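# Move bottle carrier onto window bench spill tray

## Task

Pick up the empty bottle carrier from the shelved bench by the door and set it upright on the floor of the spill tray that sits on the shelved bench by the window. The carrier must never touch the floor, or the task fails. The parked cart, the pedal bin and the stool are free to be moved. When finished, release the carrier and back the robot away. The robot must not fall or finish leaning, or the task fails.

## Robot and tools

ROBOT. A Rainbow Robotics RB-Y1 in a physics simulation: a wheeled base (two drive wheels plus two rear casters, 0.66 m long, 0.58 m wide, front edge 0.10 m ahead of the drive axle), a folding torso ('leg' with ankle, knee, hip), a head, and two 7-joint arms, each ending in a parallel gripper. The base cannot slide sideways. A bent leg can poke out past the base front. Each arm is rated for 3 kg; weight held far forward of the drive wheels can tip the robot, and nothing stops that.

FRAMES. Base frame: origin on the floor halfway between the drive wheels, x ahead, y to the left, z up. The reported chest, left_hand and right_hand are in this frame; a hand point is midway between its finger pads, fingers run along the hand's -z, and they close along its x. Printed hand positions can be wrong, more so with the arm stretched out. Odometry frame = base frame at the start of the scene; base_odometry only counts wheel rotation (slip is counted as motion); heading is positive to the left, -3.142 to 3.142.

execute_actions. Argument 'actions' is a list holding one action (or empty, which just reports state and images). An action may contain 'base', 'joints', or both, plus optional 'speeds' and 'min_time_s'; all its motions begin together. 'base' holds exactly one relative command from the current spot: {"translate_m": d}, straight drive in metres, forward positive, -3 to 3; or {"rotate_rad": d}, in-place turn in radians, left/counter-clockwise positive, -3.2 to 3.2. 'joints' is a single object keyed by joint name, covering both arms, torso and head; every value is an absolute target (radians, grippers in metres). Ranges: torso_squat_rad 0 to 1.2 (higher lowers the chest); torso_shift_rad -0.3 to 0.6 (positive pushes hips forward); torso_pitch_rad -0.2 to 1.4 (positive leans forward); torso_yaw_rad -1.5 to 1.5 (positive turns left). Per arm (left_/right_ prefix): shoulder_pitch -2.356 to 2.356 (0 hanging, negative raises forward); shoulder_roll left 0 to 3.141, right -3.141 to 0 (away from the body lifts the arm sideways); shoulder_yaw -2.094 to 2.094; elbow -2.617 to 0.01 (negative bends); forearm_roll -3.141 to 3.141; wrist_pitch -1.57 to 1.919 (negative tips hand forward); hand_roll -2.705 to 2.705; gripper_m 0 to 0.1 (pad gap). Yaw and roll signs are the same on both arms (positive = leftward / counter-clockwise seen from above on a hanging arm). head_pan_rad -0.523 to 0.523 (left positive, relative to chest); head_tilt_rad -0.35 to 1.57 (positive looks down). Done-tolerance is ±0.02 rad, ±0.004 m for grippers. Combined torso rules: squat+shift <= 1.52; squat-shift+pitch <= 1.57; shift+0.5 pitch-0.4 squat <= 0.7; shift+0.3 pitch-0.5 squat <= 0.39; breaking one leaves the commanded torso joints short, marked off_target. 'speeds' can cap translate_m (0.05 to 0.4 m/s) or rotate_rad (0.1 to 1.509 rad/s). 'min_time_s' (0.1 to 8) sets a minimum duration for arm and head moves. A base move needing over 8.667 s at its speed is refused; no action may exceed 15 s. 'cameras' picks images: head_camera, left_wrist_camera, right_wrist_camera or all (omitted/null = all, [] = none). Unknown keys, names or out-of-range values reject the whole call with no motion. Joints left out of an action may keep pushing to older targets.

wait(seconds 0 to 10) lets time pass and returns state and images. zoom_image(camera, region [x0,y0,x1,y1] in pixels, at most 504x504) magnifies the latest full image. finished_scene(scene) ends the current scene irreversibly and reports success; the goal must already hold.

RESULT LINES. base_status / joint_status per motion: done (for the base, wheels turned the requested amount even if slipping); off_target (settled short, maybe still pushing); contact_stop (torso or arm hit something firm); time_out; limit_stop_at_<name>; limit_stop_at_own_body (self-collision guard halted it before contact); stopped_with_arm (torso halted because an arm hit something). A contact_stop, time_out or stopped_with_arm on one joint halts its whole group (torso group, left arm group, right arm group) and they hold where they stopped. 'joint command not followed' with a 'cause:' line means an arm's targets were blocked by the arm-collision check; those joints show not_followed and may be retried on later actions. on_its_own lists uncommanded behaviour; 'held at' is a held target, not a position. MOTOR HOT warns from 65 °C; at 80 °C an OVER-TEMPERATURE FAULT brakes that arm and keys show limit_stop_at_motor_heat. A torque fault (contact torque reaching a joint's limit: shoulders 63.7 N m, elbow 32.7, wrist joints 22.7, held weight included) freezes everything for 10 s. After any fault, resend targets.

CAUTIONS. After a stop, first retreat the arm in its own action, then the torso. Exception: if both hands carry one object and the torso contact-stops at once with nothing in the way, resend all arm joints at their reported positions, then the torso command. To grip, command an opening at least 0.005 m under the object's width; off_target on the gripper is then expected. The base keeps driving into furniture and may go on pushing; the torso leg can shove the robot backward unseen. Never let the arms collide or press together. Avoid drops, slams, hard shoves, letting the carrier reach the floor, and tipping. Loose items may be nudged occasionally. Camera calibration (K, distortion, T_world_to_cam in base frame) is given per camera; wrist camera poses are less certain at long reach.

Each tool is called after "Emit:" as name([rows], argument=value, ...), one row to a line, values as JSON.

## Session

Emit:
execute_actions([
  {"joints":{"head_tilt_rad":0.3}},
], cameras=["head_camera"])

Emit:
execute_actions([
  {"base":{"rotate_rad":1.1}},
], cameras=["head_camera"])

Emit:
execute_actions([
  {"base":{"rotate_rad":1.1}},
], cameras=["head_camera"])

Emit:
execute_actions([
  {"base":{"rotate_rad":1.1}},
], cameras=["head_camera"])

Emit:
execute_actions([
  {"base":{"rotate_rad":1.1}},
], cameras=["head_camera"])

Emit:
execute_actions([
  {"base":{"rotate_rad":1.1}},
], cameras=["head_camera"])

Scene clock: 0.60 s.
base_odometry: x=+0.000 y=+0.000 heading=+0.000 (m, m, rad; odometry frame)
base_status: not commanded
joint_positions: torso_squat_rad=+0.350 torso_shift_rad=-0.001 torso_pitch_rad=+0.000 torso_yaw_rad=+0.000 left_shoulder_pitch_rad=+0.001 left_shoulder_roll_rad=+0.038 left_shoulder_yaw_rad=-0.032 left_elbow_rad=-0.137 left_forearm_roll_rad=+0.044 left_wrist_pitch_rad=+0.041 left_hand_roll_rad=+0.033 left_gripper_m=+0.101 right_shoulder_pitch_rad=-0.045 right_shoulder_roll_rad=-0.024 right_shoulder_yaw_rad=-0.021 right_elbow_rad=-0.238 right_forearm_roll_rad=-0.038 right_wrist_pitch_rad=-0.051 right_hand_roll_rad=+0.004 right_gripper_m=+0.100 head_pan_rad=+0.000 head_tilt_rad=+0.300
joint_status: all done
chest: x=-0.2285 y=-0.0006 z=+1.2474 quat_wxyz=(+1.000, +0.001, +0.000, +0.000) (m; base frame)
left_hand: x=-0.1717 y=+0.2474 z=+0.5649 quat_wxyz=(+0.998, +0.016, -0.048, +0.022) (m; base frame)
right_hand: x=-0.0697 y=-0.2390 z=+0.5804 quat_wxyz=(+0.986, -0.010, -0.165, -0.018) (m; base frame)
pictures: head_camera
camera_calibration (this result's frames):
head_camera: T_world_to_cam=[[0.0225515, -0.999217, 0.0325132, -0.0443152], [-0.241787, -0.0370072, -0.969623, 1.40777], [0.970067, 0.0140052, -0.242432, 0.493247], [0, 0, 0, 1]] pos_world=[-0.137104, 0.000909052, 1.48603]
Images, in order (width x height): head_camera 896x504.

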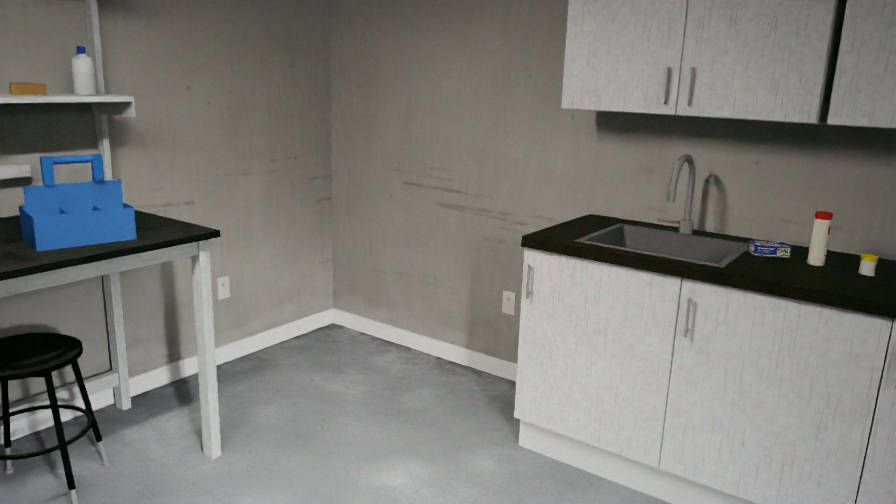

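Scene clock: 4.13 s.
base_odometry: x=+0.000 y=+0.000 heading=+1.099 (m, m, rad; odometry frame)
base_status: done
joint_positions: torso_squat_rad=+0.350 torso_shift_rad=-0.001 torso_pitch_rad=+0.000 torso_yaw_rad=+0.000 left_shoulder_pitch_rad=+0.001 left_shoulder_roll_rad=+0.038 left_shoulder_yaw_rad=-0.032 left_elbow_rad=-0.137 left_forearm_roll_rad=+0.044 left_wrist_pitch_rad=+0.041 left_hand_roll_rad=+0.033 left_gripper_m=+0.101 right_shoulder_pitch_rad=-0.045 right_shoulder_roll_rad=-0.024 right_shoulder_yaw_rad=-0.021 right_elbow_rad=-0.238 right_forearm_roll_rad=-0.038 right_wrist_pitch_rad=-0.051 right_hand_roll_rad=+0.004 right_gripper_m=+0.100 head_pan_rad=+0.000 head_tilt_rad=+0.300
joint_status: not commanded
chest: x=-0.2285 y=-0.0006 z=+1.2474 quat_wxyz=(+1.000, +0.001, +0.000, +0.000) (m; base frame)
left_hand: x=-0.1717 y=+0.2474 z=+0.5649 quat_wxyz=(+0.998, +0.016, -0.048, +0.022) (m; base frame)
right_hand: x=-0.0697 y=-0.2390 z=+0.5804 quat_wxyz=(+0.986, -0.010, -0.165, -0.018) (m; base frame)
pictures: head_camera
camera_calibration (this result's frames):
head_camera: T_world_to_cam=[[0.0225515, -0.999217, 0.0325163, -0.0443178], [-0.241787, -0.0370102, -0.969623, 1.40777], [0.970067, 0.0140044, -0.242432, 0.493247], [0, 0, 0, 1]] pos_world=[-0.137104, 0.000911132, 1.48603]
Images, in order (width x height): head_camera 896x504.

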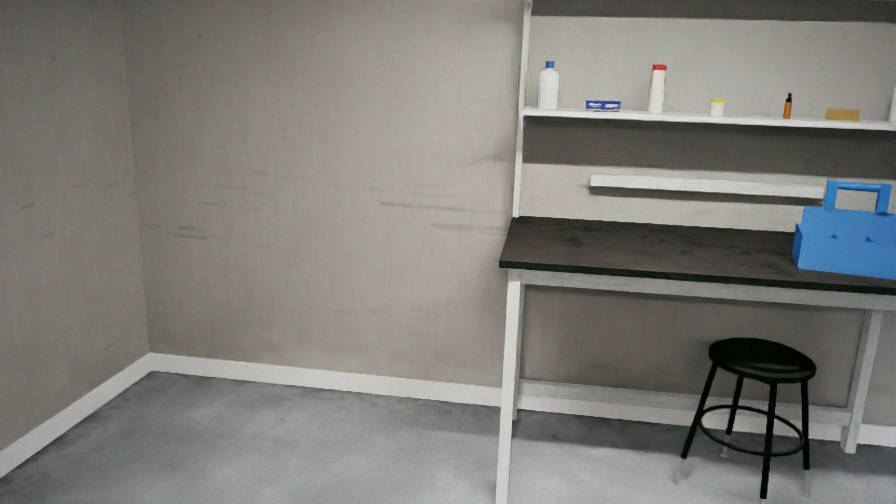

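Scene clock: 7.67 s.
base_odometry: x=+0.000 y=+0.000 heading=+2.199 (m, m, rad; odometry frame)
base_status: done
joint_positions: torso_squat_rad=+0.350 torso_shift_rad=-0.001 torso_pitch_rad=+0.000 torso_yaw_rad=+0.000 left_shoulder_pitch_rad=+0.001 left_shoulder_roll_rad=+0.038 left_shoulder_yaw_rad=-0.032 left_elbow_rad=-0.137 left_forearm_roll_rad=+0.044 left_wrist_pitch_rad=+0.041 left_hand_roll_rad=+0.033 left_gripper_m=+0.101 right_shoulder_pitch_rad=-0.045 right_shoulder_roll_rad=-0.024 right_shoulder_yaw_rad=-0.021 right_elbow_rad=-0.238 right_forearm_roll_rad=-0.038 right_wrist_pitch_rad=-0.051 right_hand_roll_rad=+0.004 right_gripper_m=+0.100 head_pan_rad=+0.000 head_tilt_rad=+0.300
joint_status: not commanded
chest: x=-0.2285 y=-0.0005 z=+1.2474 quat_wxyz=(+1.000, +0.001, +0.000, +0.000) (m; base frame)
left_hand: x=-0.1717 y=+0.2474 z=+0.5649 quat_wxyz=(+0.998, +0.016, -0.048, +0.022) (m; base frame)
right_hand: x=-0.0697 y=-0.2390 z=+0.5804 quat_wxyz=(+0.986, -0.010, -0.165, -0.018) (m; base frame)
pictures: head_camera
camera_calibration (this result's frames):
head_camera: T_world_to_cam=[[0.0225514, -0.999216, 0.0325349, -0.0443314], [-0.241787, -0.0370283, -0.969623, 1.40777], [0.970067, 0.0139999, -0.242432, 0.493247], [0, 0, 0, 1]] pos_world=[-0.137103, 0.000925209, 1.48603]
Images, in order (width x height): head_camera 896x504.

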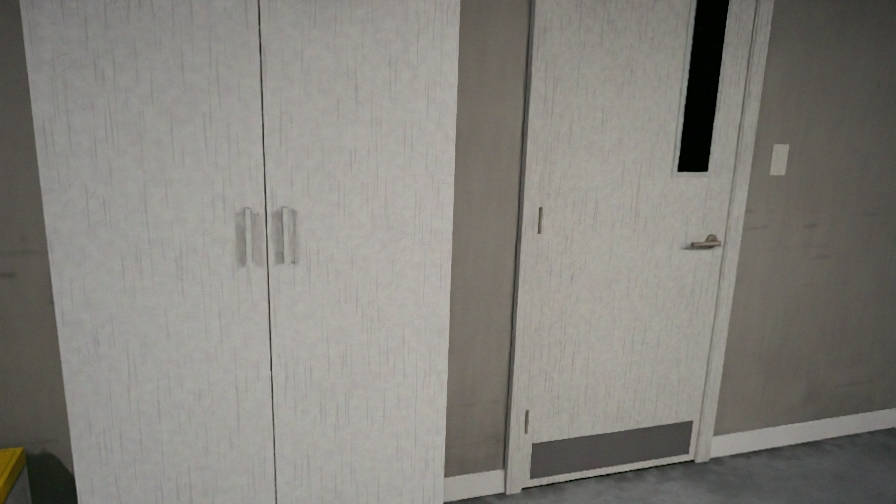

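Scene clock: 11.20 s.
base_odometry: x=+0.000 y=-0.001 heading=-2.985 (m, m, rad; odometry frame)
base_status: done
joint_positions: torso_squat_rad=+0.350 torso_shift_rad=-0.001 torso_pitch_rad=+0.000 torso_yaw_rad=+0.000 left_shoulder_pitch_rad=+0.001 left_shoulder_roll_rad=+0.038 left_shoulder_yaw_rad=-0.032 left_elbow_rad=-0.137 left_forearm_roll_rad=+0.044 left_wrist_pitch_rad=+0.041 left_hand_roll_rad=+0.033 left_gripper_m=+0.101 right_shoulder_pitch_rad=-0.045 right_shoulder_roll_rad=-0.024 right_shoulder_yaw_rad=-0.021 right_elbow_rad=-0.238 right_forearm_roll_rad=-0.038 right_wrist_pitch_rad=-0.051 right_hand_roll_rad=+0.004 right_gripper_m=+0.100 head_pan_rad=+0.000 head_tilt_rad=+0.300
joint_status: not commanded
chest: x=-0.2285 y=-0.0005 z=+1.2474 quat_wxyz=(+1.000, +0.001, +0.000, +0.000) (m; base frame)
left_hand: x=-0.1717 y=+0.2474 z=+0.5649 quat_wxyz=(+0.998, +0.016, -0.048, +0.022) (m; base frame)
right_hand: x=-0.0697 y=-0.2390 z=+0.5804 quat_wxyz=(+0.986, -0.010, -0.165, -0.018) (m; base frame)
pictures: head_camera
camera_calibration (this result's frames):
head_camera: T_world_to_cam=[[0.0225515, -0.999216, 0.0325439, -0.0443388], [-0.241787, -0.037037, -0.969622, 1.40777], [0.970067, 0.0139978, -0.242433, 0.493248], [0, 0, 0, 1]] pos_world=[-0.137103, 0.000931067, 1.48603]
Images, in order (width x height): head_camera 896x504.

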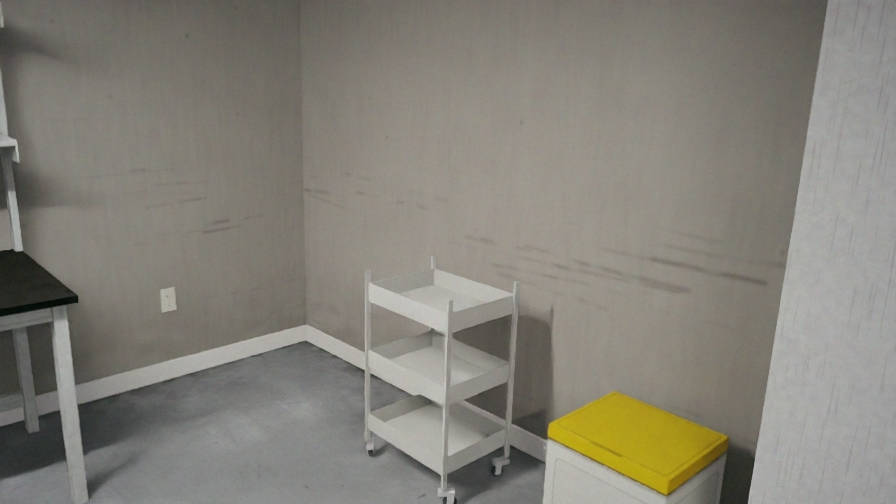

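Scene clock: 14.73 s.
base_odometry: x=+0.000 y=+0.000 heading=-1.885 (m, m, rad; odometry frame)
base_status: done
joint_positions: torso_squat_rad=+0.350 torso_shift_rad=-0.001 torso_pitch_rad=+0.000 torso_yaw_rad=+0.000 left_shoulder_pitch_rad=+0.001 left_shoulder_roll_rad=+0.038 left_shoulder_yaw_rad=-0.032 left_elbow_rad=-0.137 left_forearm_roll_rad=+0.044 left_wrist_pitch_rad=+0.041 left_hand_roll_rad=+0.033 left_gripper_m=+0.101 right_shoulder_pitch_rad=-0.045 right_shoulder_roll_rad=-0.024 right_shoulder_yaw_rad=-0.021 right_elbow_rad=-0.238 right_forearm_roll_rad=-0.038 right_wrist_pitch_rad=-0.051 right_hand_roll_rad=+0.004 right_gripper_m=+0.100 head_pan_rad=+0.000 head_tilt_rad=+0.300
joint_status: not commanded
chest: x=-0.2285 y=-0.0005 z=+1.2474 quat_wxyz=(+1.000, +0.001, +0.000, +0.000) (m; base frame)
left_hand: x=-0.1717 y=+0.2474 z=+0.5649 quat_wxyz=(+0.998, +0.016, -0.048, +0.022) (m; base frame)
right_hand: x=-0.0697 y=-0.2391 z=+0.5804 quat_wxyz=(+0.986, -0.010, -0.165, -0.018) (m; base frame)
pictures: head_camera
camera_calibration (this result's frames):
head_camera: T_world_to_cam=[[0.0225512, -0.999216, 0.0325465, -0.0443426], [-0.241787, -0.0370394, -0.969622, 1.40777], [0.970067, 0.0139969, -0.242432, 0.493247], [0, 0, 0, 1]] pos_world=[-0.137103, 0.000931168, 1.48603]
Images, in order (width x height): head_camera 896x504.

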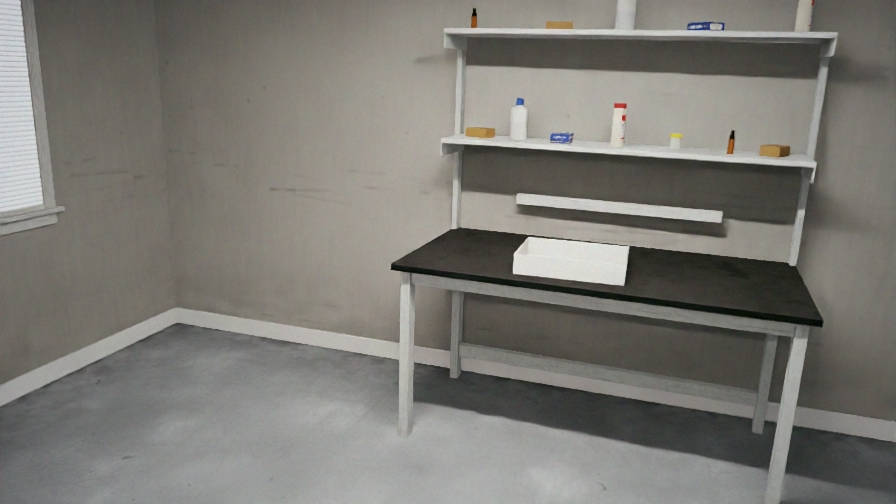

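Scene clock: 18.27 s.
base_odometry: x=+0.000 y=+0.000 heading=-0.786 (m, m, rad; odometry frame)
base_status: done
joint_positions: torso_squat_rad=+0.350 torso_shift_rad=-0.001 torso_pitch_rad=+0.000 torso_yaw_rad=+0.000 left_shoulder_pitch_rad=+0.001 left_shoulder_roll_rad=+0.038 left_shoulder_yaw_rad=-0.032 left_elbow_rad=-0.137 left_forearm_roll_rad=+0.044 left_wrist_pitch_rad=+0.041 left_hand_roll_rad=+0.033 left_gripper_m=+0.101 right_shoulder_pitch_rad=-0.045 right_shoulder_roll_rad=-0.024 right_shoulder_yaw_rad=-0.021 right_elbow_rad=-0.238 right_forearm_roll_rad=-0.038 right_wrist_pitch_rad=-0.051 right_hand_roll_rad=+0.004 right_gripper_m=+0.100 head_pan_rad=+0.000 head_tilt_rad=+0.300
joint_status: not commanded
chest: x=-0.2285 y=-0.0005 z=+1.2474 quat_wxyz=(+1.000, +0.001, +0.000, +0.000) (m; base frame)
left_hand: x=-0.1717 y=+0.2474 z=+0.5649 quat_wxyz=(+0.998, +0.016, -0.048, +0.022) (m; base frame)
right_hand: x=-0.0697 y=-0.2391 z=+0.5804 quat_wxyz=(+0.986, -0.010, -0.165, -0.018) (m; base frame)
pictures: head_camera
camera_calibration (this result's frames):
head_camera: T_world_to_cam=[[0.0225515, -0.999216, 0.03255, -0.044346], [-0.241787, -0.0370429, -0.969622, 1.40777], [0.970067, 0.0139963, -0.242432, 0.493247], [0, 0, 0, 1]] pos_world=[-0.137103, 0.000932965, 1.48603]
Images, in order (width x height): head_camera 896x504.

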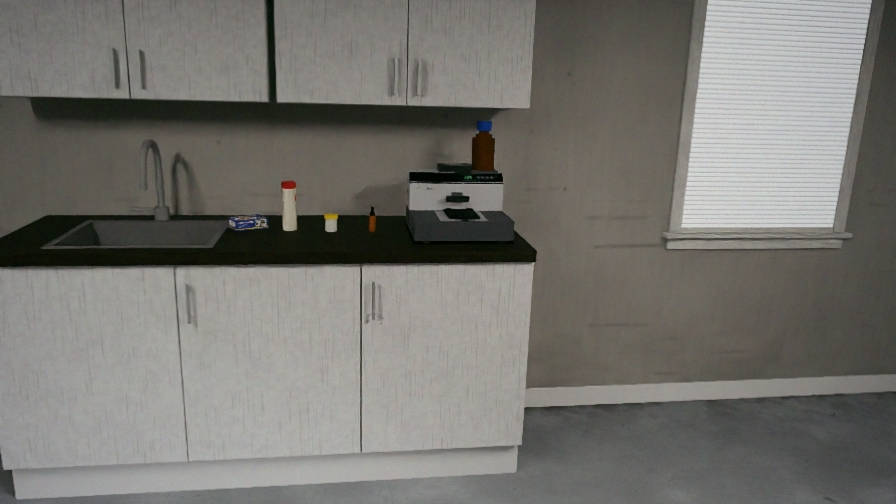

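Emit:
execute_actions([
  {"base":{"rotate_rad":1.12},"joints":{"torso_squat_rad":0,"left_shoulder_pitch_rad":-1.3,"left_shoulder_yaw_rad":0.06,"left_forearm_roll_rad":0.02,"left_elbow_rad":-1.2,"left_wrist_pitch_rad":1.57,"left_hand_roll_rad":0.45,"right_shoulder_roll_rad":-0.4,"right_elbow_rad":-2.5,"head_tilt_rad":0.5}},
], cameras=[])

Emit:
execute_actions([
  {"base":{"translate_m":1.27},"joints":{"right_shoulder_pitch_rad":0.5}},
], cameras=[])

Emit:
execute_actions([
  {"base":{"rotate_rad":0.4}},
], cameras=["head_camera"])

Scene clock: 21.77 s.
base_odometry: x=+0.000 y=+0.000 heading=+0.333 (m, m, rad; odometry frame)
base_status: done
joint_positions: torso_squat_rad=+0.000 torso_shift_rad=-0.001 torso_pitch_rad=+0.000 torso_yaw_rad=+0.000 left_shoulder_pitch_rad=-1.300 left_shoulder_roll_rad=+0.038 left_shoulder_yaw_rad=+0.060 left_elbow_rad=-1.200 left_forearm_roll_rad=+0.020 left_wrist_pitch_rad=+1.570 left_hand_roll_rad=+0.450 left_gripper_m=+0.101 right_shoulder_pitch_rad=-0.045 right_shoulder_roll_rad=-0.400 right_shoulder_yaw_rad=-0.021 right_elbow_rad=-2.500 right_forearm_roll_rad=-0.038 right_wrist_pitch_rad=-0.051 right_hand_roll_rad=+0.004 right_gripper_m=+0.100 head_pan_rad=+0.000 head_tilt_rad=+0.500
joint_status: all done
chest: x=-0.2286 y=-0.0006 z=+1.2899 quat_wxyz=(+1.000, +0.001, +0.000, +0.000) (m; base frame)
left_hand: x=+0.3820 y=+0.0444 z=+1.3192 quat_wxyz=(+0.910, -0.071, -0.408, +0.030) (m; base frame)
right_hand: x=+0.1038 y=-0.1829 z=+1.4808 quat_wxyz=(+0.265, -0.049, -0.946, +0.182) (m; base frame)
pictures: none
No camera images: the call's "cameras" was empty. Leave "cameras" out to get every camera's image.

Scene clock: 26.53 s.
base_odometry: x=+1.200 y=+0.416 heading=+0.334 (m, m, rad; odometry frame)
base_status: done
joint_positions: torso_squat_rad=+0.000 torso_shift_rad=-0.001 torso_pitch_rad=+0.000 torso_yaw_rad=+0.000 left_shoulder_pitch_rad=-1.300 left_shoulder_roll_rad=+0.038 left_shoulder_yaw_rad=+0.060 left_elbow_rad=-1.200 left_forearm_roll_rad=+0.020 left_wrist_pitch_rad=+1.570 left_hand_roll_rad=+0.450 left_gripper_m=+0.101 right_shoulder_pitch_rad=+0.500 right_shoulder_roll_rad=-0.400 right_shoulder_yaw_rad=-0.021 right_elbow_rad=-2.500 right_forearm_roll_rad=-0.038 right_wrist_pitch_rad=-0.051 right_hand_roll_rad=+0.004 right_gripper_m=+0.100 head_pan_rad=+0.000 head_tilt_rad=+0.500
joint_status: all done
chest: x=-0.2284 y=-0.0006 z=+1.2899 quat_wxyz=(+1.000, +0.001, +0.000, +0.000) (m; base frame)
left_hand: x=+0.3821 y=+0.0444 z=+1.3190 quat_wxyz=(+0.910, -0.071, -0.408, +0.030) (m; base frame)
right_hand: x=+0.1166 y=-0.2474 z=+1.3029 quat_wxyz=(+0.511, -0.088, -0.839, +0.163) (m; base frame)
pictures: none
No camera images: the call's "cameras" was empty. Leave "cameras" out to get every camera's image.

Scene clock: 28.93 s.
base_odometry: x=+1.200 y=+0.416 heading=+0.734 (m, m, rad; odometry frame)
base_status: done
joint_positions: torso_squat_rad=+0.000 torso_shift_rad=-0.001 torso_pitch_rad=+0.000 torso_yaw_rad=+0.000 left_shoulder_pitch_rad=-1.300 left_shoulder_roll_rad=+0.038 left_shoulder_yaw_rad=+0.060 left_elbow_rad=-1.200 left_forearm_roll_rad=+0.020 left_wrist_pitch_rad=+1.570 left_hand_roll_rad=+0.450 left_gripper_m=+0.101 right_shoulder_pitch_rad=+0.500 right_shoulder_roll_rad=-0.400 right_shoulder_yaw_rad=-0.021 right_elbow_rad=-2.500 right_forearm_roll_rad=-0.038 right_wrist_pitch_rad=-0.051 right_hand_roll_rad=+0.004 right_gripper_m=+0.100 head_pan_rad=+0.000 head_tilt_rad=+0.500
joint_status: not commanded
chest: x=-0.2284 y=-0.0006 z=+1.2899 quat_wxyz=(+1.000, +0.001, +0.000, +0.000) (m; base frame)
left_hand: x=+0.3821 y=+0.0444 z=+1.3190 quat_wxyz=(+0.910, -0.071, -0.408, +0.030) (m; base frame)
right_hand: x=+0.1166 y=-0.2474 z=+1.3030 quat_wxyz=(+0.511, -0.088, -0.839, +0.163) (m; base frame)
pictures: head_camera
camera_calibration (this result's frames):
head_camera: T_world_to_cam=[[0.0287897, -0.999214, 0.0272564, -0.0365878], [-0.429708, -0.0369912, -0.90221, 1.30977], [0.902509, 0.0142621, -0.430435, 0.769635], [0, 0, 0, 1]] pos_world=[-0.130731, 0.000914379, 1.51396]
Images, in order (width x height): head_camera 896x504.

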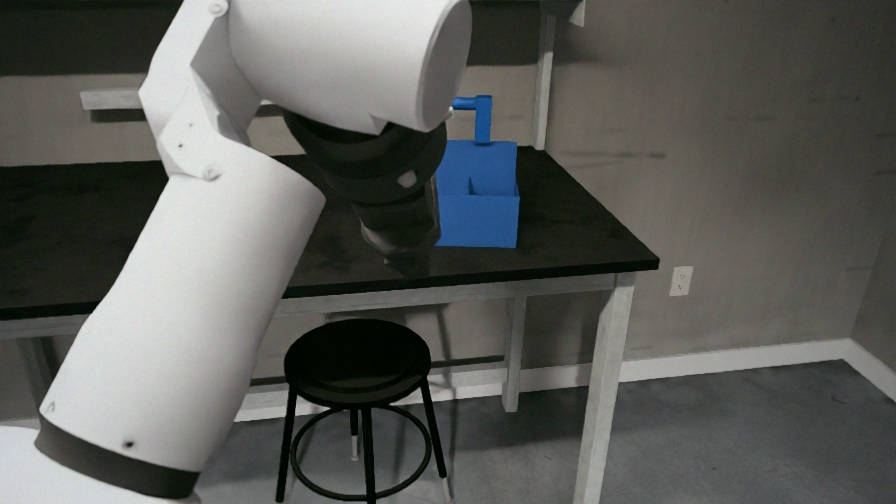

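Emit:
execute_actions([
  {"base":{"translate_m":0.8},"speeds":{"translate_m":0.2},"joints":{"left_hand_roll_rad":0.35,"head_tilt_rad":0.7,"head_pan_rad":-0.2}},
], cameras=["head_camera","left_wrist_camera"])

Scene clock: 33.97 s.
base_odometry: x=+1.793 y=+0.953 heading=+0.735 (m, m, rad; odometry frame)
base_status: done
joint_positions: torso_squat_rad=+0.000 torso_shift_rad=-0.001 torso_pitch_rad=+0.000 torso_yaw_rad=+0.000 left_shoulder_pitch_rad=-1.300 left_shoulder_roll_rad=+0.038 left_shoulder_yaw_rad=+0.060 left_elbow_rad=-1.200 left_forearm_roll_rad=+0.020 left_wrist_pitch_rad=+1.570 left_hand_roll_rad=+0.350 left_gripper_m=+0.101 right_shoulder_pitch_rad=+0.500 right_shoulder_roll_rad=-0.400 right_shoulder_yaw_rad=-0.021 right_elbow_rad=-2.500 right_forearm_roll_rad=-0.038 right_wrist_pitch_rad=-0.051 right_hand_roll_rad=+0.004 right_gripper_m=+0.100 head_pan_rad=-0.200 head_tilt_rad=+0.700
joint_status: all done
chest: x=-0.2284 y=-0.0006 z=+1.2899 quat_wxyz=(+1.000, +0.001, +0.000, +0.000) (m; base frame)
left_hand: x=+0.3822 y=+0.0444 z=+1.3190 quat_wxyz=(+0.910, -0.051, -0.411, -0.016) (m; base frame)
right_hand: x=+0.1166 y=-0.2474 z=+1.3029 quat_wxyz=(+0.511, -0.088, -0.839, +0.163) (m; base frame)
pictures: head_camera, left_wrist_camera
camera_calibration (this result's frames):
head_camera: T_world_to_cam=[[-0.164929, -0.986084, 0.0208906, -0.0670709], [-0.596032, 0.0827698, -0.798683, 1.12131], [0.78584, -0.144177, -0.601389, 1.0001], [0, 0, 0, 1]] pos_world=[-0.128645, -0.014756, 1.49842]
left_wrist_camera: T_world_to_cam=[[0.664393, 0.0248562, 0.74697, -1.24349], [-0.539346, -0.675935, 0.502214, -0.401072], [0.517386, -0.736542, -0.43568, 0.497636], [0, 0, 0, 1]] pos_world=[0.352382, 0.12634, 1.34709]
Images, in order (width x height): head_camera 896x504, left_wrist_camera 644x364.

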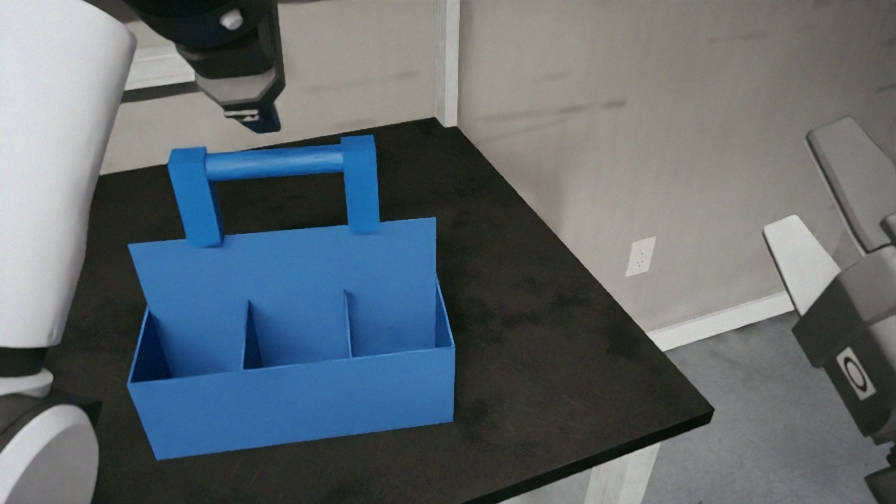

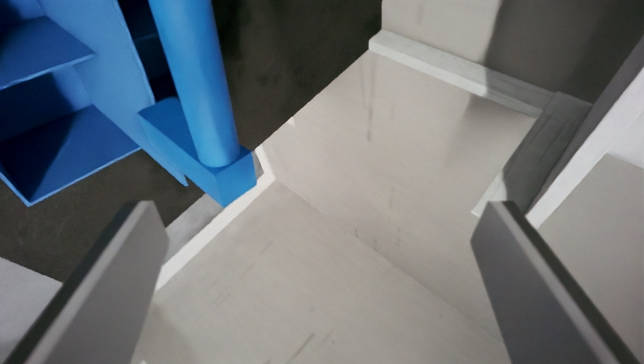

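Emit:
execute_actions([
  {"joints":{"torso_squat_rad":0.5}},
], cameras=["head_camera","left_wrist_camera"])

Scene clock: 36.57 s.
base_odometry: x=+1.793 y=+0.953 heading=+0.735 (m, m, rad; odometry frame)
base_status: not commanded
joint_positions: torso_squat_rad=+0.500 torso_shift_rad=-0.001 torso_pitch_rad=+0.000 torso_yaw_rad=+0.000 left_shoulder_pitch_rad=-1.300 left_shoulder_roll_rad=+0.038 left_shoulder_yaw_rad=+0.060 left_elbow_rad=-1.200 left_forearm_roll_rad=+0.020 left_wrist_pitch_rad=+1.570 left_hand_roll_rad=+0.350 left_gripper_m=+0.101 right_shoulder_pitch_rad=+0.500 right_shoulder_roll_rad=-0.400 right_shoulder_yaw_rad=-0.021 right_elbow_rad=-2.500 right_forearm_roll_rad=-0.038 right_wrist_pitch_rad=-0.051 right_hand_roll_rad=+0.004 right_gripper_m=+0.100 head_pan_rad=-0.200 head_tilt_rad=+0.700
joint_status: all done
chest: x=-0.2285 y=-0.0005 z=+1.2042 quat_wxyz=(+1.000, +0.001, +0.000, +0.000) (m; base frame)
left_hand: x=+0.3820 y=+0.0444 z=+1.2335 quat_wxyz=(+0.910, -0.051, -0.411, -0.016) (m; base frame)
right_hand: x=+0.1165 y=-0.2474 z=+1.2174 quat_wxyz=(+0.511, -0.088, -0.839, +0.163) (m; base frame)
pictures: head_camera, left_wrist_camera
camera_calibration (this result's frames):
head_camera: T_world_to_cam=[[-0.164936, -0.986084, 0.0208348, -0.0652134], [-0.595771, 0.0827716, -0.798878, 1.05309], [0.786036, -0.144177, -0.601133, 0.948414], [0, 0, 0, 1]] pos_world=[-0.128842, -0.0147328, 1.41277]
left_wrist_camera: T_world_to_cam=[[0.664141, 0.0248562, 0.747194, -1.17974], [-0.539515, -0.675934, 0.502032, -0.357912], [0.517533, -0.736542, -0.435505, 0.460211], [0, 0, 0, 1]] pos_world=[0.352237, 0.126363, 1.2616]
Images, in order (width x height): head_camera 896x504, left_wrist_camera 644x364.

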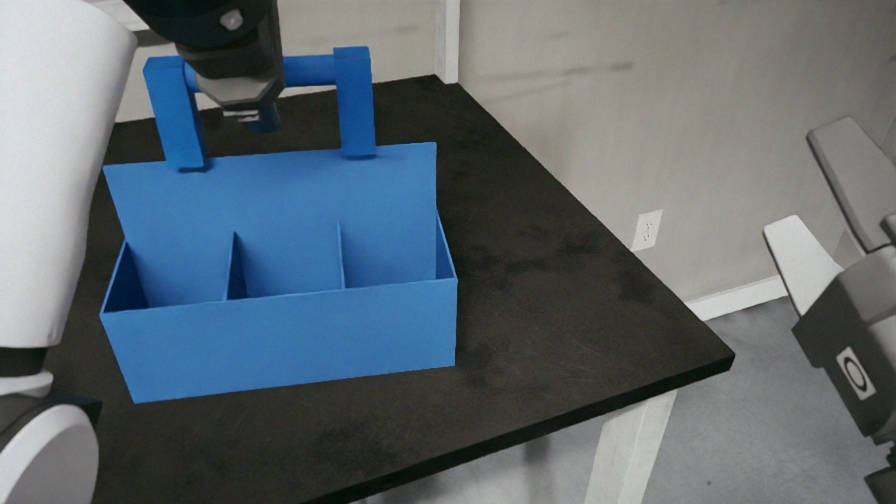

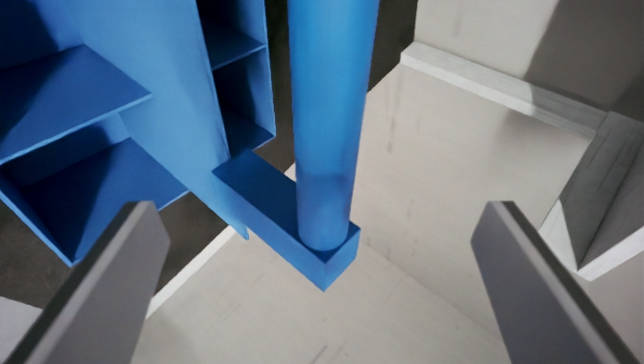

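Emit:
execute_actions([
  {"base":{"translate_m":0.035},"joints":{"torso_squat_rad":0.58}},
], cameras=[])

Emit:
execute_actions([
  {"joints":{"left_gripper_m":0}},
], cameras=["left_wrist_camera"])

Scene clock: 37.73 s.
base_odometry: x=+1.819 y=+0.976 heading=+0.736 (m, m, rad; odometry frame)
base_status: done
joint_positions: torso_squat_rad=+0.580 torso_shift_rad=-0.001 torso_pitch_rad=+0.000 torso_yaw_rad=+0.000 left_shoulder_pitch_rad=-1.300 left_shoulder_roll_rad=+0.038 left_shoulder_yaw_rad=+0.060 left_elbow_rad=-1.200 left_forearm_roll_rad=+0.020 left_wrist_pitch_rad=+1.570 left_hand_roll_rad=+0.350 left_gripper_m=+0.101 right_shoulder_pitch_rad=+0.500 right_shoulder_roll_rad=-0.400 right_shoulder_yaw_rad=-0.021 right_elbow_rad=-2.500 right_forearm_roll_rad=-0.038 right_wrist_pitch_rad=-0.051 right_hand_roll_rad=+0.004 right_gripper_m=+0.100 head_pan_rad=-0.200 head_tilt_rad=+0.700
joint_status: all done
chest: x=-0.2284 y=-0.0005 z=+1.1755 quat_wxyz=(+1.000, +0.001, +0.000, +0.000) (m; base frame)
left_hand: x=+0.3821 y=+0.0445 z=+1.2046 quat_wxyz=(+0.910, -0.051, -0.411, -0.016) (m; base frame)
right_hand: x=+0.1166 y=-0.2474 z=+1.1885 quat_wxyz=(+0.511, -0.088, -0.839, +0.163) (m; base frame)
pictures: none
No camera images: the call's "cameras" was empty. Leave "cameras" out to get every camera's image.

Scene clock: 39.23 s.
base_odometry: x=+1.819 y=+0.976 heading=+0.736 (m, m, rad; odometry frame)
base_status: not commanded
joint_positions: torso_squat_rad=+0.580 torso_shift_rad=-0.001 torso_pitch_rad=+0.000 torso_yaw_rad=+0.000 left_shoulder_pitch_rad=-1.300 left_shoulder_roll_rad=+0.038 left_shoulder_yaw_rad=+0.060 left_elbow_rad=-1.200 left_forearm_roll_rad=+0.020 left_wrist_pitch_rad=+1.570 left_hand_roll_rad=+0.350 left_gripper_m=+0.025 right_shoulder_pitch_rad=+0.500 right_shoulder_roll_rad=-0.400 right_shoulder_yaw_rad=-0.021 right_elbow_rad=-2.500 right_forearm_roll_rad=-0.038 right_wrist_pitch_rad=-0.051 right_hand_roll_rad=+0.004 right_gripper_m=+0.100 head_pan_rad=-0.200 head_tilt_rad=+0.700
joint_status: left_gripper_m off_target (ended at +0.025, target +0.000)
chest: x=-0.2284 y=-0.0005 z=+1.1755 quat_wxyz=(+1.000, +0.001, +0.000, +0.000) (m; base frame)
left_hand: x=+0.3821 y=+0.0444 z=+1.2048 quat_wxyz=(+0.910, -0.051, -0.411, -0.016) (m; base frame)
right_hand: x=+0.1166 y=-0.2474 z=+1.1885 quat_wxyz=(+0.511, -0.088, -0.839, +0.163) (m; base frame)
pictures: left_wrist_camera
camera_calibration (this result's frames):
left_wrist_camera: T_world_to_cam=[[0.663937, 0.0248188, 0.747377, -1.15852], [-0.539681, -0.675919, 0.501875, -0.343199], [0.517622, -0.736558, -0.435373, 0.447475], [0, 0, 0, 1]] pos_world=[0.352342, 0.12637, 1.23291]
Images, in order (width x height): left_wrist_camera 644x364.

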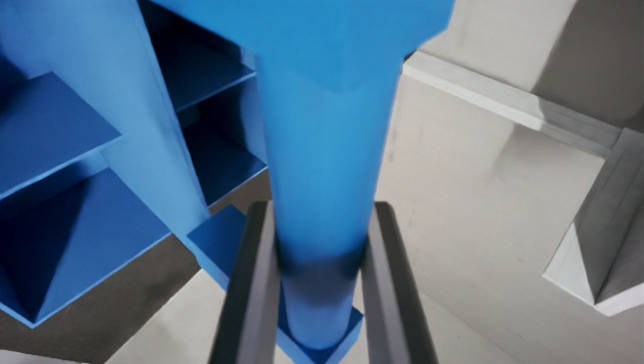

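Emit:
execute_actions([
  {"joints":{"torso_squat_rad":0.35}},
], cameras=[])

Emit:
execute_actions([
  {"base":{"translate_m":-1.0}},
], cameras=[])

Emit:
execute_actions([
  {"base":{"rotate_rad":-3.05},"joints":{"torso_squat_rad":0.6,"head_tilt_rad":0.6}},
], cameras=[])

Emit:
execute_actions([
  {"base":{"translate_m":2.4},"joints":{"torso_yaw_rad":0.5,"head_pan_rad":-0.5}},
], cameras=["head_camera"])

Scene clock: 40.93 s.
base_odometry: x=+1.819 y=+0.976 heading=+0.736 (m, m, rad; odometry frame)
base_status: not commanded
joint_positions: torso_squat_rad=+0.350 torso_shift_rad=-0.001 torso_pitch_rad=+0.000 torso_yaw_rad=+0.000 left_shoulder_pitch_rad=-1.299 left_shoulder_roll_rad=+0.038 left_shoulder_yaw_rad=+0.060 left_elbow_rad=-1.200 left_forearm_roll_rad=+0.020 left_wrist_pitch_rad=+1.570 left_hand_roll_rad=+0.350 left_gripper_m=+0.025 right_shoulder_pitch_rad=+0.500 right_shoulder_roll_rad=-0.400 right_shoulder_yaw_rad=-0.021 right_elbow_rad=-2.500 right_forearm_roll_rad=-0.038 right_wrist_pitch_rad=-0.051 right_hand_roll_rad=+0.004 right_gripper_m=+0.100 head_pan_rad=-0.200 head_tilt_rad=+0.700
joint_status: all done
chest: x=-0.2283 y=-0.0006 z=+1.2475 quat_wxyz=(+1.000, +0.001, +0.000, +0.000) (m; base frame)
left_hand: x=+0.3823 y=+0.0446 z=+1.2761 quat_wxyz=(+0.910, -0.051, -0.411, -0.016) (m; base frame)
right_hand: x=+0.1168 y=-0.2474 z=+1.2604 quat_wxyz=(+0.511, -0.088, -0.839, +0.163) (m; base frame)
pictures: none
No camera images: the call's "cameras" was empty. Leave "cameras" out to get every camera's image.

Scene clock: 45.23 s.
base_odometry: x=+1.078 y=+0.304 heading=+0.737 (m, m, rad; odometry frame)
base_status: done
joint_positions: torso_squat_rad=+0.350 torso_shift_rad=-0.001 torso_pitch_rad=+0.000 torso_yaw_rad=+0.000 left_shoulder_pitch_rad=-1.299 left_shoulder_roll_rad=+0.038 left_shoulder_yaw_rad=+0.060 left_elbow_rad=-1.200 left_forearm_roll_rad=+0.020 left_wrist_pitch_rad=+1.570 left_hand_roll_rad=+0.350 left_gripper_m=+0.025 right_shoulder_pitch_rad=+0.500 right_shoulder_roll_rad=-0.400 right_shoulder_yaw_rad=-0.021 right_elbow_rad=-2.500 right_forearm_roll_rad=-0.038 right_wrist_pitch_rad=-0.051 right_hand_roll_rad=+0.004 right_gripper_m=+0.100 head_pan_rad=-0.200 head_tilt_rad=+0.700
joint_status: not commanded
chest: x=-0.2284 y=-0.0006 z=+1.2475 quat_wxyz=(+1.000, +0.001, +0.000, +0.000) (m; base frame)
left_hand: x=+0.3821 y=+0.0446 z=+1.2762 quat_wxyz=(+0.910, -0.051, -0.411, -0.016) (m; base frame)
right_hand: x=+0.1166 y=-0.2474 z=+1.2605 quat_wxyz=(+0.511, -0.088, -0.839, +0.163) (m; base frame)
pictures: none
No camera images: the call's "cameras" was empty. Leave "cameras" out to get every camera's image.

Scene clock: 50.53 s.
base_odometry: x=+1.078 y=+0.304 heading=-2.312 (m, m, rad; odometry frame)
base_status: done
joint_positions: torso_squat_rad=+0.600 torso_shift_rad=-0.001 torso_pitch_rad=+0.000 torso_yaw_rad=+0.000 left_shoulder_pitch_rad=-1.299 left_shoulder_roll_rad=+0.038 left_shoulder_yaw_rad=+0.060 left_elbow_rad=-1.200 left_forearm_roll_rad=+0.020 left_wrist_pitch_rad=+1.570 left_hand_roll_rad=+0.350 left_gripper_m=+0.025 right_shoulder_pitch_rad=+0.500 right_shoulder_roll_rad=-0.400 right_shoulder_yaw_rad=-0.021 right_elbow_rad=-2.500 right_forearm_roll_rad=-0.038 right_wrist_pitch_rad=-0.051 right_hand_roll_rad=+0.004 right_gripper_m=+0.100 head_pan_rad=-0.200 head_tilt_rad=+0.600
joint_status: all done
chest: x=-0.2285 y=-0.0005 z=+1.1677 quat_wxyz=(+1.000, +0.001, +0.000, +0.000) (m; base frame)
left_hand: x=+0.3821 y=+0.0446 z=+1.1965 quat_wxyz=(+0.910, -0.051, -0.411, -0.016) (m; base frame)
right_hand: x=+0.1166 y=-0.2474 z=+1.1807 quat_wxyz=(+0.511, -0.088, -0.839, +0.163) (m; base frame)
pictures: none
No camera images: the call's "cameras" was empty. Leave "cameras" out to get every camera's image.

Scene clock: 58.07 s.
base_odometry: x=-0.544 y=-1.465 heading=-2.313 (m, m, rad; odometry frame)
base_status: done
joint_positions: torso_squat_rad=+0.600 torso_shift_rad=-0.001 torso_pitch_rad=+0.000 torso_yaw_rad=+0.500 left_shoulder_pitch_rad=-1.299 left_shoulder_roll_rad=+0.038 left_shoulder_yaw_rad=+0.060 left_elbow_rad=-1.200 left_forearm_roll_rad=+0.020 left_wrist_pitch_rad=+1.570 left_hand_roll_rad=+0.350 left_gripper_m=+0.025 right_shoulder_pitch_rad=+0.500 right_shoulder_roll_rad=-0.400 right_shoulder_yaw_rad=-0.021 right_elbow_rad=-2.500 right_forearm_roll_rad=-0.038 right_wrist_pitch_rad=-0.051 right_hand_roll_rad=+0.004 right_gripper_m=+0.100 head_pan_rad=-0.500 head_tilt_rad=+0.600
joint_status: all done
chest: x=-0.2283 y=-0.0005 z=+1.1677 quat_wxyz=(+0.969, +0.001, +0.000, +0.247) (m; base frame)
left_hand: x=+0.2858 y=+0.3319 z=+1.1966 quat_wxyz=(+0.886, +0.052, -0.411, +0.210) (m; base frame)
right_hand: x=+0.1928 y=-0.0516 z=+1.1809 quat_wxyz=(+0.454, +0.123, -0.835, +0.285) (m; base frame)
pictures: head_camera
camera_calibration (this result's frames):
head_camera: T_world_to_cam=[[0.032131, -0.99919, 0.0242214, -0.0177251], [-0.517704, -0.0373677, -0.854744, 1.11546], [0.854956, 0.0149242, -0.518485, 0.829673], [0, 0, 0, 1]] pos_world=[-0.131288, 0.0115891, 1.38403]
Images, in order (width x height): head_camera 896x504.

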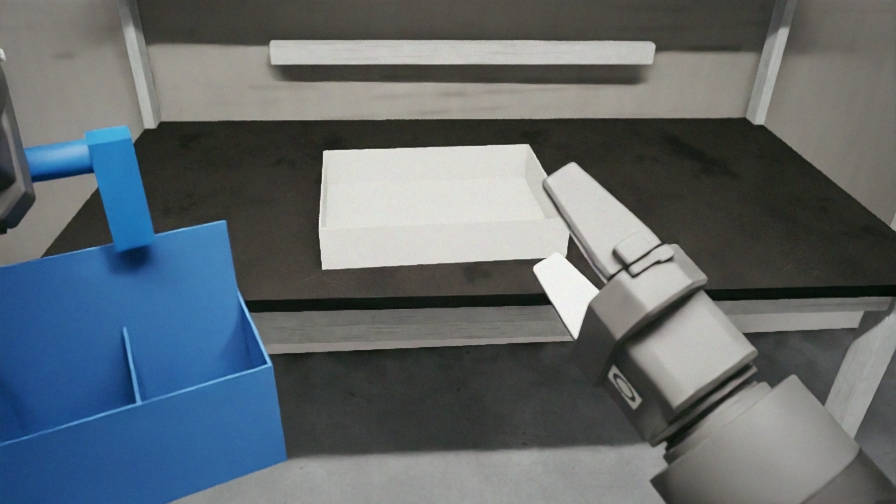

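Emit:
execute_actions([
  {"joints":{"torso_yaw_rad":0.0,"head_pan_rad":-0.2,"head_tilt_rad":0.8}},
], cameras=[])

Emit:
execute_actions([
  {"base":{"translate_m":0.65},"speeds":{"translate_m":0.25}},
], cameras=[])

Emit:
execute_actions([
  {"joints":{"torso_squat_rad":0.8}},
], cameras=["head_camera"])

Scene clock: 59.80 s.
base_odometry: x=-0.544 y=-1.465 heading=-2.313 (m, m, rad; odometry frame)
base_status: not commanded
joint_positions: torso_squat_rad=+0.600 torso_shift_rad=-0.001 torso_pitch_rad=+0.000 torso_yaw_rad=+0.000 left_shoulder_pitch_rad=-1.299 left_shoulder_roll_rad=+0.038 left_shoulder_yaw_rad=+0.060 left_elbow_rad=-1.200 left_forearm_roll_rad=+0.020 left_wrist_pitch_rad=+1.570 left_hand_roll_rad=+0.350 left_gripper_m=+0.025 right_shoulder_pitch_rad=+0.500 right_shoulder_roll_rad=-0.400 right_shoulder_yaw_rad=-0.021 right_elbow_rad=-2.500 right_forearm_roll_rad=-0.038 right_wrist_pitch_rad=-0.051 right_hand_roll_rad=+0.004 right_gripper_m=+0.100 head_pan_rad=-0.200 head_tilt_rad=+0.800
joint_status: all done
chest: x=-0.2283 y=-0.0005 z=+1.1677 quat_wxyz=(+1.000, +0.001, +0.000, +0.000) (m; base frame)
left_hand: x=+0.3822 y=+0.0446 z=+1.1963 quat_wxyz=(+0.910, -0.051, -0.411, -0.016) (m; base frame)
right_hand: x=+0.1168 y=-0.2473 z=+1.1807 quat_wxyz=(+0.511, -0.088, -0.839, +0.163) (m; base frame)
pictures: none
No camera images: the call's "cameras" was empty. Leave "cameras" out to get every camera's image.

Scene clock: 63.47 s.
base_odometry: x=-0.984 y=-1.943 heading=-2.314 (m, m, rad; odometry frame)
base_status: done
joint_positions: torso_squat_rad=+0.600 torso_shift_rad=-0.001 torso_pitch_rad=+0.000 torso_yaw_rad=+0.000 left_shoulder_pitch_rad=-1.299 left_shoulder_roll_rad=+0.038 left_shoulder_yaw_rad=+0.060 left_elbow_rad=-1.200 left_forearm_roll_rad=+0.020 left_wrist_pitch_rad=+1.570 left_hand_roll_rad=+0.350 left_gripper_m=+0.025 right_shoulder_pitch_rad=+0.500 right_shoulder_roll_rad=-0.400 right_shoulder_yaw_rad=-0.021 right_elbow_rad=-2.500 right_forearm_roll_rad=-0.038 right_wrist_pitch_rad=-0.051 right_hand_roll_rad=+0.004 right_gripper_m=+0.100 head_pan_rad=-0.200 head_tilt_rad=+0.800
joint_status: not commanded
chest: x=-0.2283 y=-0.0005 z=+1.1677 quat_wxyz=(+1.000, +0.001, +0.000, +0.000) (m; base frame)
left_hand: x=+0.3823 y=+0.0446 z=+1.1962 quat_wxyz=(+0.910, -0.051, -0.410, -0.016) (m; base frame)
right_hand: x=+0.1168 y=-0.2473 z=+1.1806 quat_wxyz=(+0.511, -0.088, -0.839, +0.163) (m; base frame)
pictures: none
No camera images: the call's "cameras" was empty. Leave "cameras" out to get every camera's image.

Scene clock: 65.00 s.
base_odometry: x=-0.984 y=-1.943 heading=-2.314 (m, m, rad; odometry frame)
base_status: not commanded
joint_positions: torso_squat_rad=+0.800 torso_shift_rad=-0.001 torso_pitch_rad=-0.001 torso_yaw_rad=+0.000 left_shoulder_pitch_rad=-1.303 left_shoulder_roll_rad=+0.039 left_shoulder_yaw_rad=+0.060 left_elbow_rad=-1.202 left_forearm_roll_rad=+0.020 left_wrist_pitch_rad=+1.569 left_hand_roll_rad=+0.350 left_gripper_m=+0.025 right_shoulder_pitch_rad=+0.500 right_shoulder_roll_rad=-0.400 right_shoulder_yaw_rad=-0.021 right_elbow_rad=-2.500 right_forearm_roll_rad=-0.038 right_wrist_pitch_rad=-0.051 right_hand_roll_rad=+0.004 right_gripper_m=+0.100 head_pan_rad=-0.200 head_tilt_rad=+0.800
joint_status: all done
chest: x=-0.2290 y=-0.0005 z=+1.0776 quat_wxyz=(+1.000, +0.001, -0.001, +0.000) (m; base frame)
left_hand: x=+0.3816 y=+0.0440 z=+1.1101 quat_wxyz=(+0.909, -0.051, -0.414, -0.016) (m; base frame)
right_hand: x=+0.1161 y=-0.2473 z=+1.0910 quat_wxyz=(+0.510, -0.088, -0.840, +0.163) (m; base frame)
pictures: head_camera
camera_calibration (this result's frames):
head_camera: T_world_to_cam=[[-0.162823, -0.986507, 0.0171135, -0.0574451], [-0.670234, 0.0978598, -0.73567, 0.855325], [0.724069, -0.131254, -0.677124, 0.957071], [0, 0, 0, 1]] pos_world=[-0.129072, -0.0147526, 1.27828]
Images, in order (width x height): head_camera 896x504.

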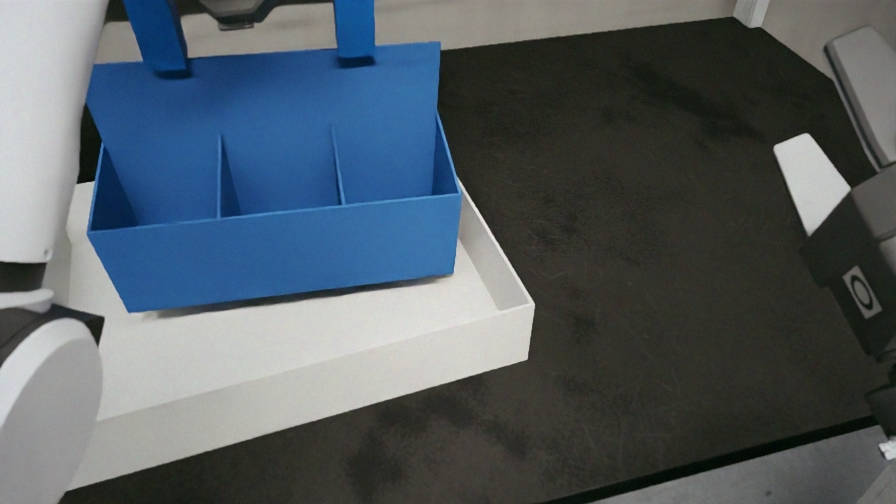

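On the back rim. Lift, back 0.06, slightly left.

Emit:
execute_actions([
  {"joints":{"torso_squat_rad":0.68}},
], cameras=[])

Emit:
execute_actions([
  {"base":{"translate_m":-0.06},"joints":{"torso_yaw_rad":0.05}},
], cameras=[])

Emit:
execute_actions([
  {"joints":{"torso_squat_rad":0.85}},
], cameras=["head_camera"])

Scene clock: 66.33 s.
base_odometry: x=-0.984 y=-1.943 heading=-2.314 (m, m, rad; odometry frame)
base_status: not commanded
joint_positions: torso_squat_rad=+0.680 torso_shift_rad=-0.001 torso_pitch_rad=+0.000 torso_yaw_rad=+0.000 left_shoulder_pitch_rad=-1.299 left_shoulder_roll_rad=+0.038 left_shoulder_yaw_rad=+0.060 left_elbow_rad=-1.200 left_forearm_roll_rad=+0.020 left_wrist_pitch_rad=+1.570 left_hand_roll_rad=+0.350 left_gripper_m=+0.025 right_shoulder_pitch_rad=+0.500 right_shoulder_roll_rad=-0.400 right_shoulder_yaw_rad=-0.021 right_elbow_rad=-2.500 right_forearm_roll_rad=-0.038 right_wrist_pitch_rad=-0.051 right_hand_roll_rad=+0.004 right_gripper_m=+0.100 head_pan_rad=-0.200 head_tilt_rad=+0.800
joint_status: all done
chest: x=-0.2282 y=-0.0005 z=+1.1342 quat_wxyz=(+1.000, +0.001, +0.000, +0.000) (m; base frame)
left_hand: x=+0.3823 y=+0.0447 z=+1.1629 quat_wxyz=(+0.910, -0.051, -0.411, -0.016) (m; base frame)
right_hand: x=+0.1169 y=-0.2473 z=+1.1472 quat_wxyz=(+0.511, -0.088, -0.839, +0.163) (m; base frame)
pictures: none
No camera images: the call's "cameras" was empty. Leave "cameras" out to get every camera's image.

Scene clock: 67.53 s.
base_odometry: x=-0.943 y=-1.899 heading=-2.314 (m, m, rad; odometry frame)
base_status: done
joint_positions: torso_squat_rad=+0.680 torso_shift_rad=-0.001 torso_pitch_rad=+0.000 torso_yaw_rad=+0.050 left_shoulder_pitch_rad=-1.299 left_shoulder_roll_rad=+0.038 left_shoulder_yaw_rad=+0.060 left_elbow_rad=-1.200 left_forearm_roll_rad=+0.020 left_wrist_pitch_rad=+1.570 left_hand_roll_rad=+0.350 left_gripper_m=+0.025 right_shoulder_pitch_rad=+0.500 right_shoulder_roll_rad=-0.400 right_shoulder_yaw_rad=-0.021 right_elbow_rad=-2.500 right_forearm_roll_rad=-0.038 right_wrist_pitch_rad=-0.051 right_hand_roll_rad=+0.004 right_gripper_m=+0.100 head_pan_rad=-0.200 head_tilt_rad=+0.800
joint_status: all done
chest: x=-0.2284 y=-0.0005 z=+1.1342 quat_wxyz=(+1.000, +0.001, +0.000, +0.025) (m; base frame)
left_hand: x=+0.3791 y=+0.0752 z=+1.1630 quat_wxyz=(+0.910, -0.041, -0.412, +0.007) (m; base frame)
right_hand: x=+0.1286 y=-0.2297 z=+1.1473 quat_wxyz=(+0.507, -0.067, -0.841, +0.176) (m; base frame)
pictures: none
No camera images: the call's "cameras" was empty. Leave "cameras" out to get every camera's image.

Scene clock: 68.90 s.
base_odometry: x=-0.943 y=-1.899 heading=-2.314 (m, m, rad; odometry frame)
base_status: not commanded
joint_positions: torso_squat_rad=+0.850 torso_shift_rad=-0.001 torso_pitch_rad=+0.000 torso_yaw_rad=+0.050 left_shoulder_pitch_rad=-1.299 left_shoulder_roll_rad=+0.038 left_shoulder_yaw_rad=+0.060 left_elbow_rad=-1.200 left_forearm_roll_rad=+0.020 left_wrist_pitch_rad=+1.570 left_hand_roll_rad=+0.350 left_gripper_m=+0.025 right_shoulder_pitch_rad=+0.500 right_shoulder_roll_rad=-0.400 right_shoulder_yaw_rad=-0.021 right_elbow_rad=-2.500 right_forearm_roll_rad=-0.038 right_wrist_pitch_rad=-0.051 right_hand_roll_rad=+0.004 right_gripper_m=+0.100 head_pan_rad=-0.200 head_tilt_rad=+0.800
joint_status: all done
chest: x=-0.2284 y=-0.0005 z=+1.0519 quat_wxyz=(+1.000, +0.001, +0.000, +0.025) (m; base frame)
left_hand: x=+0.3791 y=+0.0752 z=+1.0807 quat_wxyz=(+0.910, -0.041, -0.412, +0.007) (m; base frame)
right_hand: x=+0.1286 y=-0.2297 z=+1.0650 quat_wxyz=(+0.507, -0.067, -0.841, +0.176) (m; base frame)
pictures: head_camera
camera_calibration (this result's frames):
head_camera: T_world_to_cam=[[-0.113262, -0.993414, 0.0173226, -0.0457968], [-0.675116, 0.0641569, -0.734916, 0.834949], [0.728965, -0.0949329, -0.677936, 0.94126], [0, 0, 0, 1]] pos_world=[-0.127645, -0.00970642, 1.25253]
Images, in order (width x height): head_camera 896x504.

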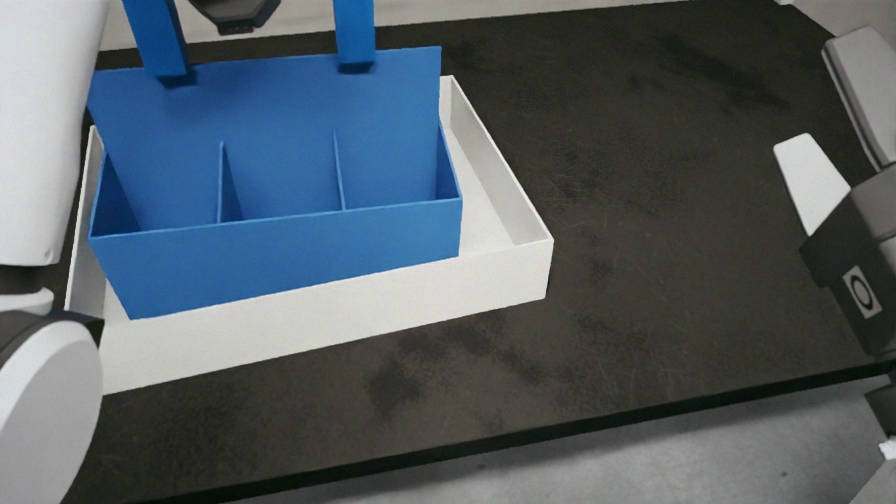

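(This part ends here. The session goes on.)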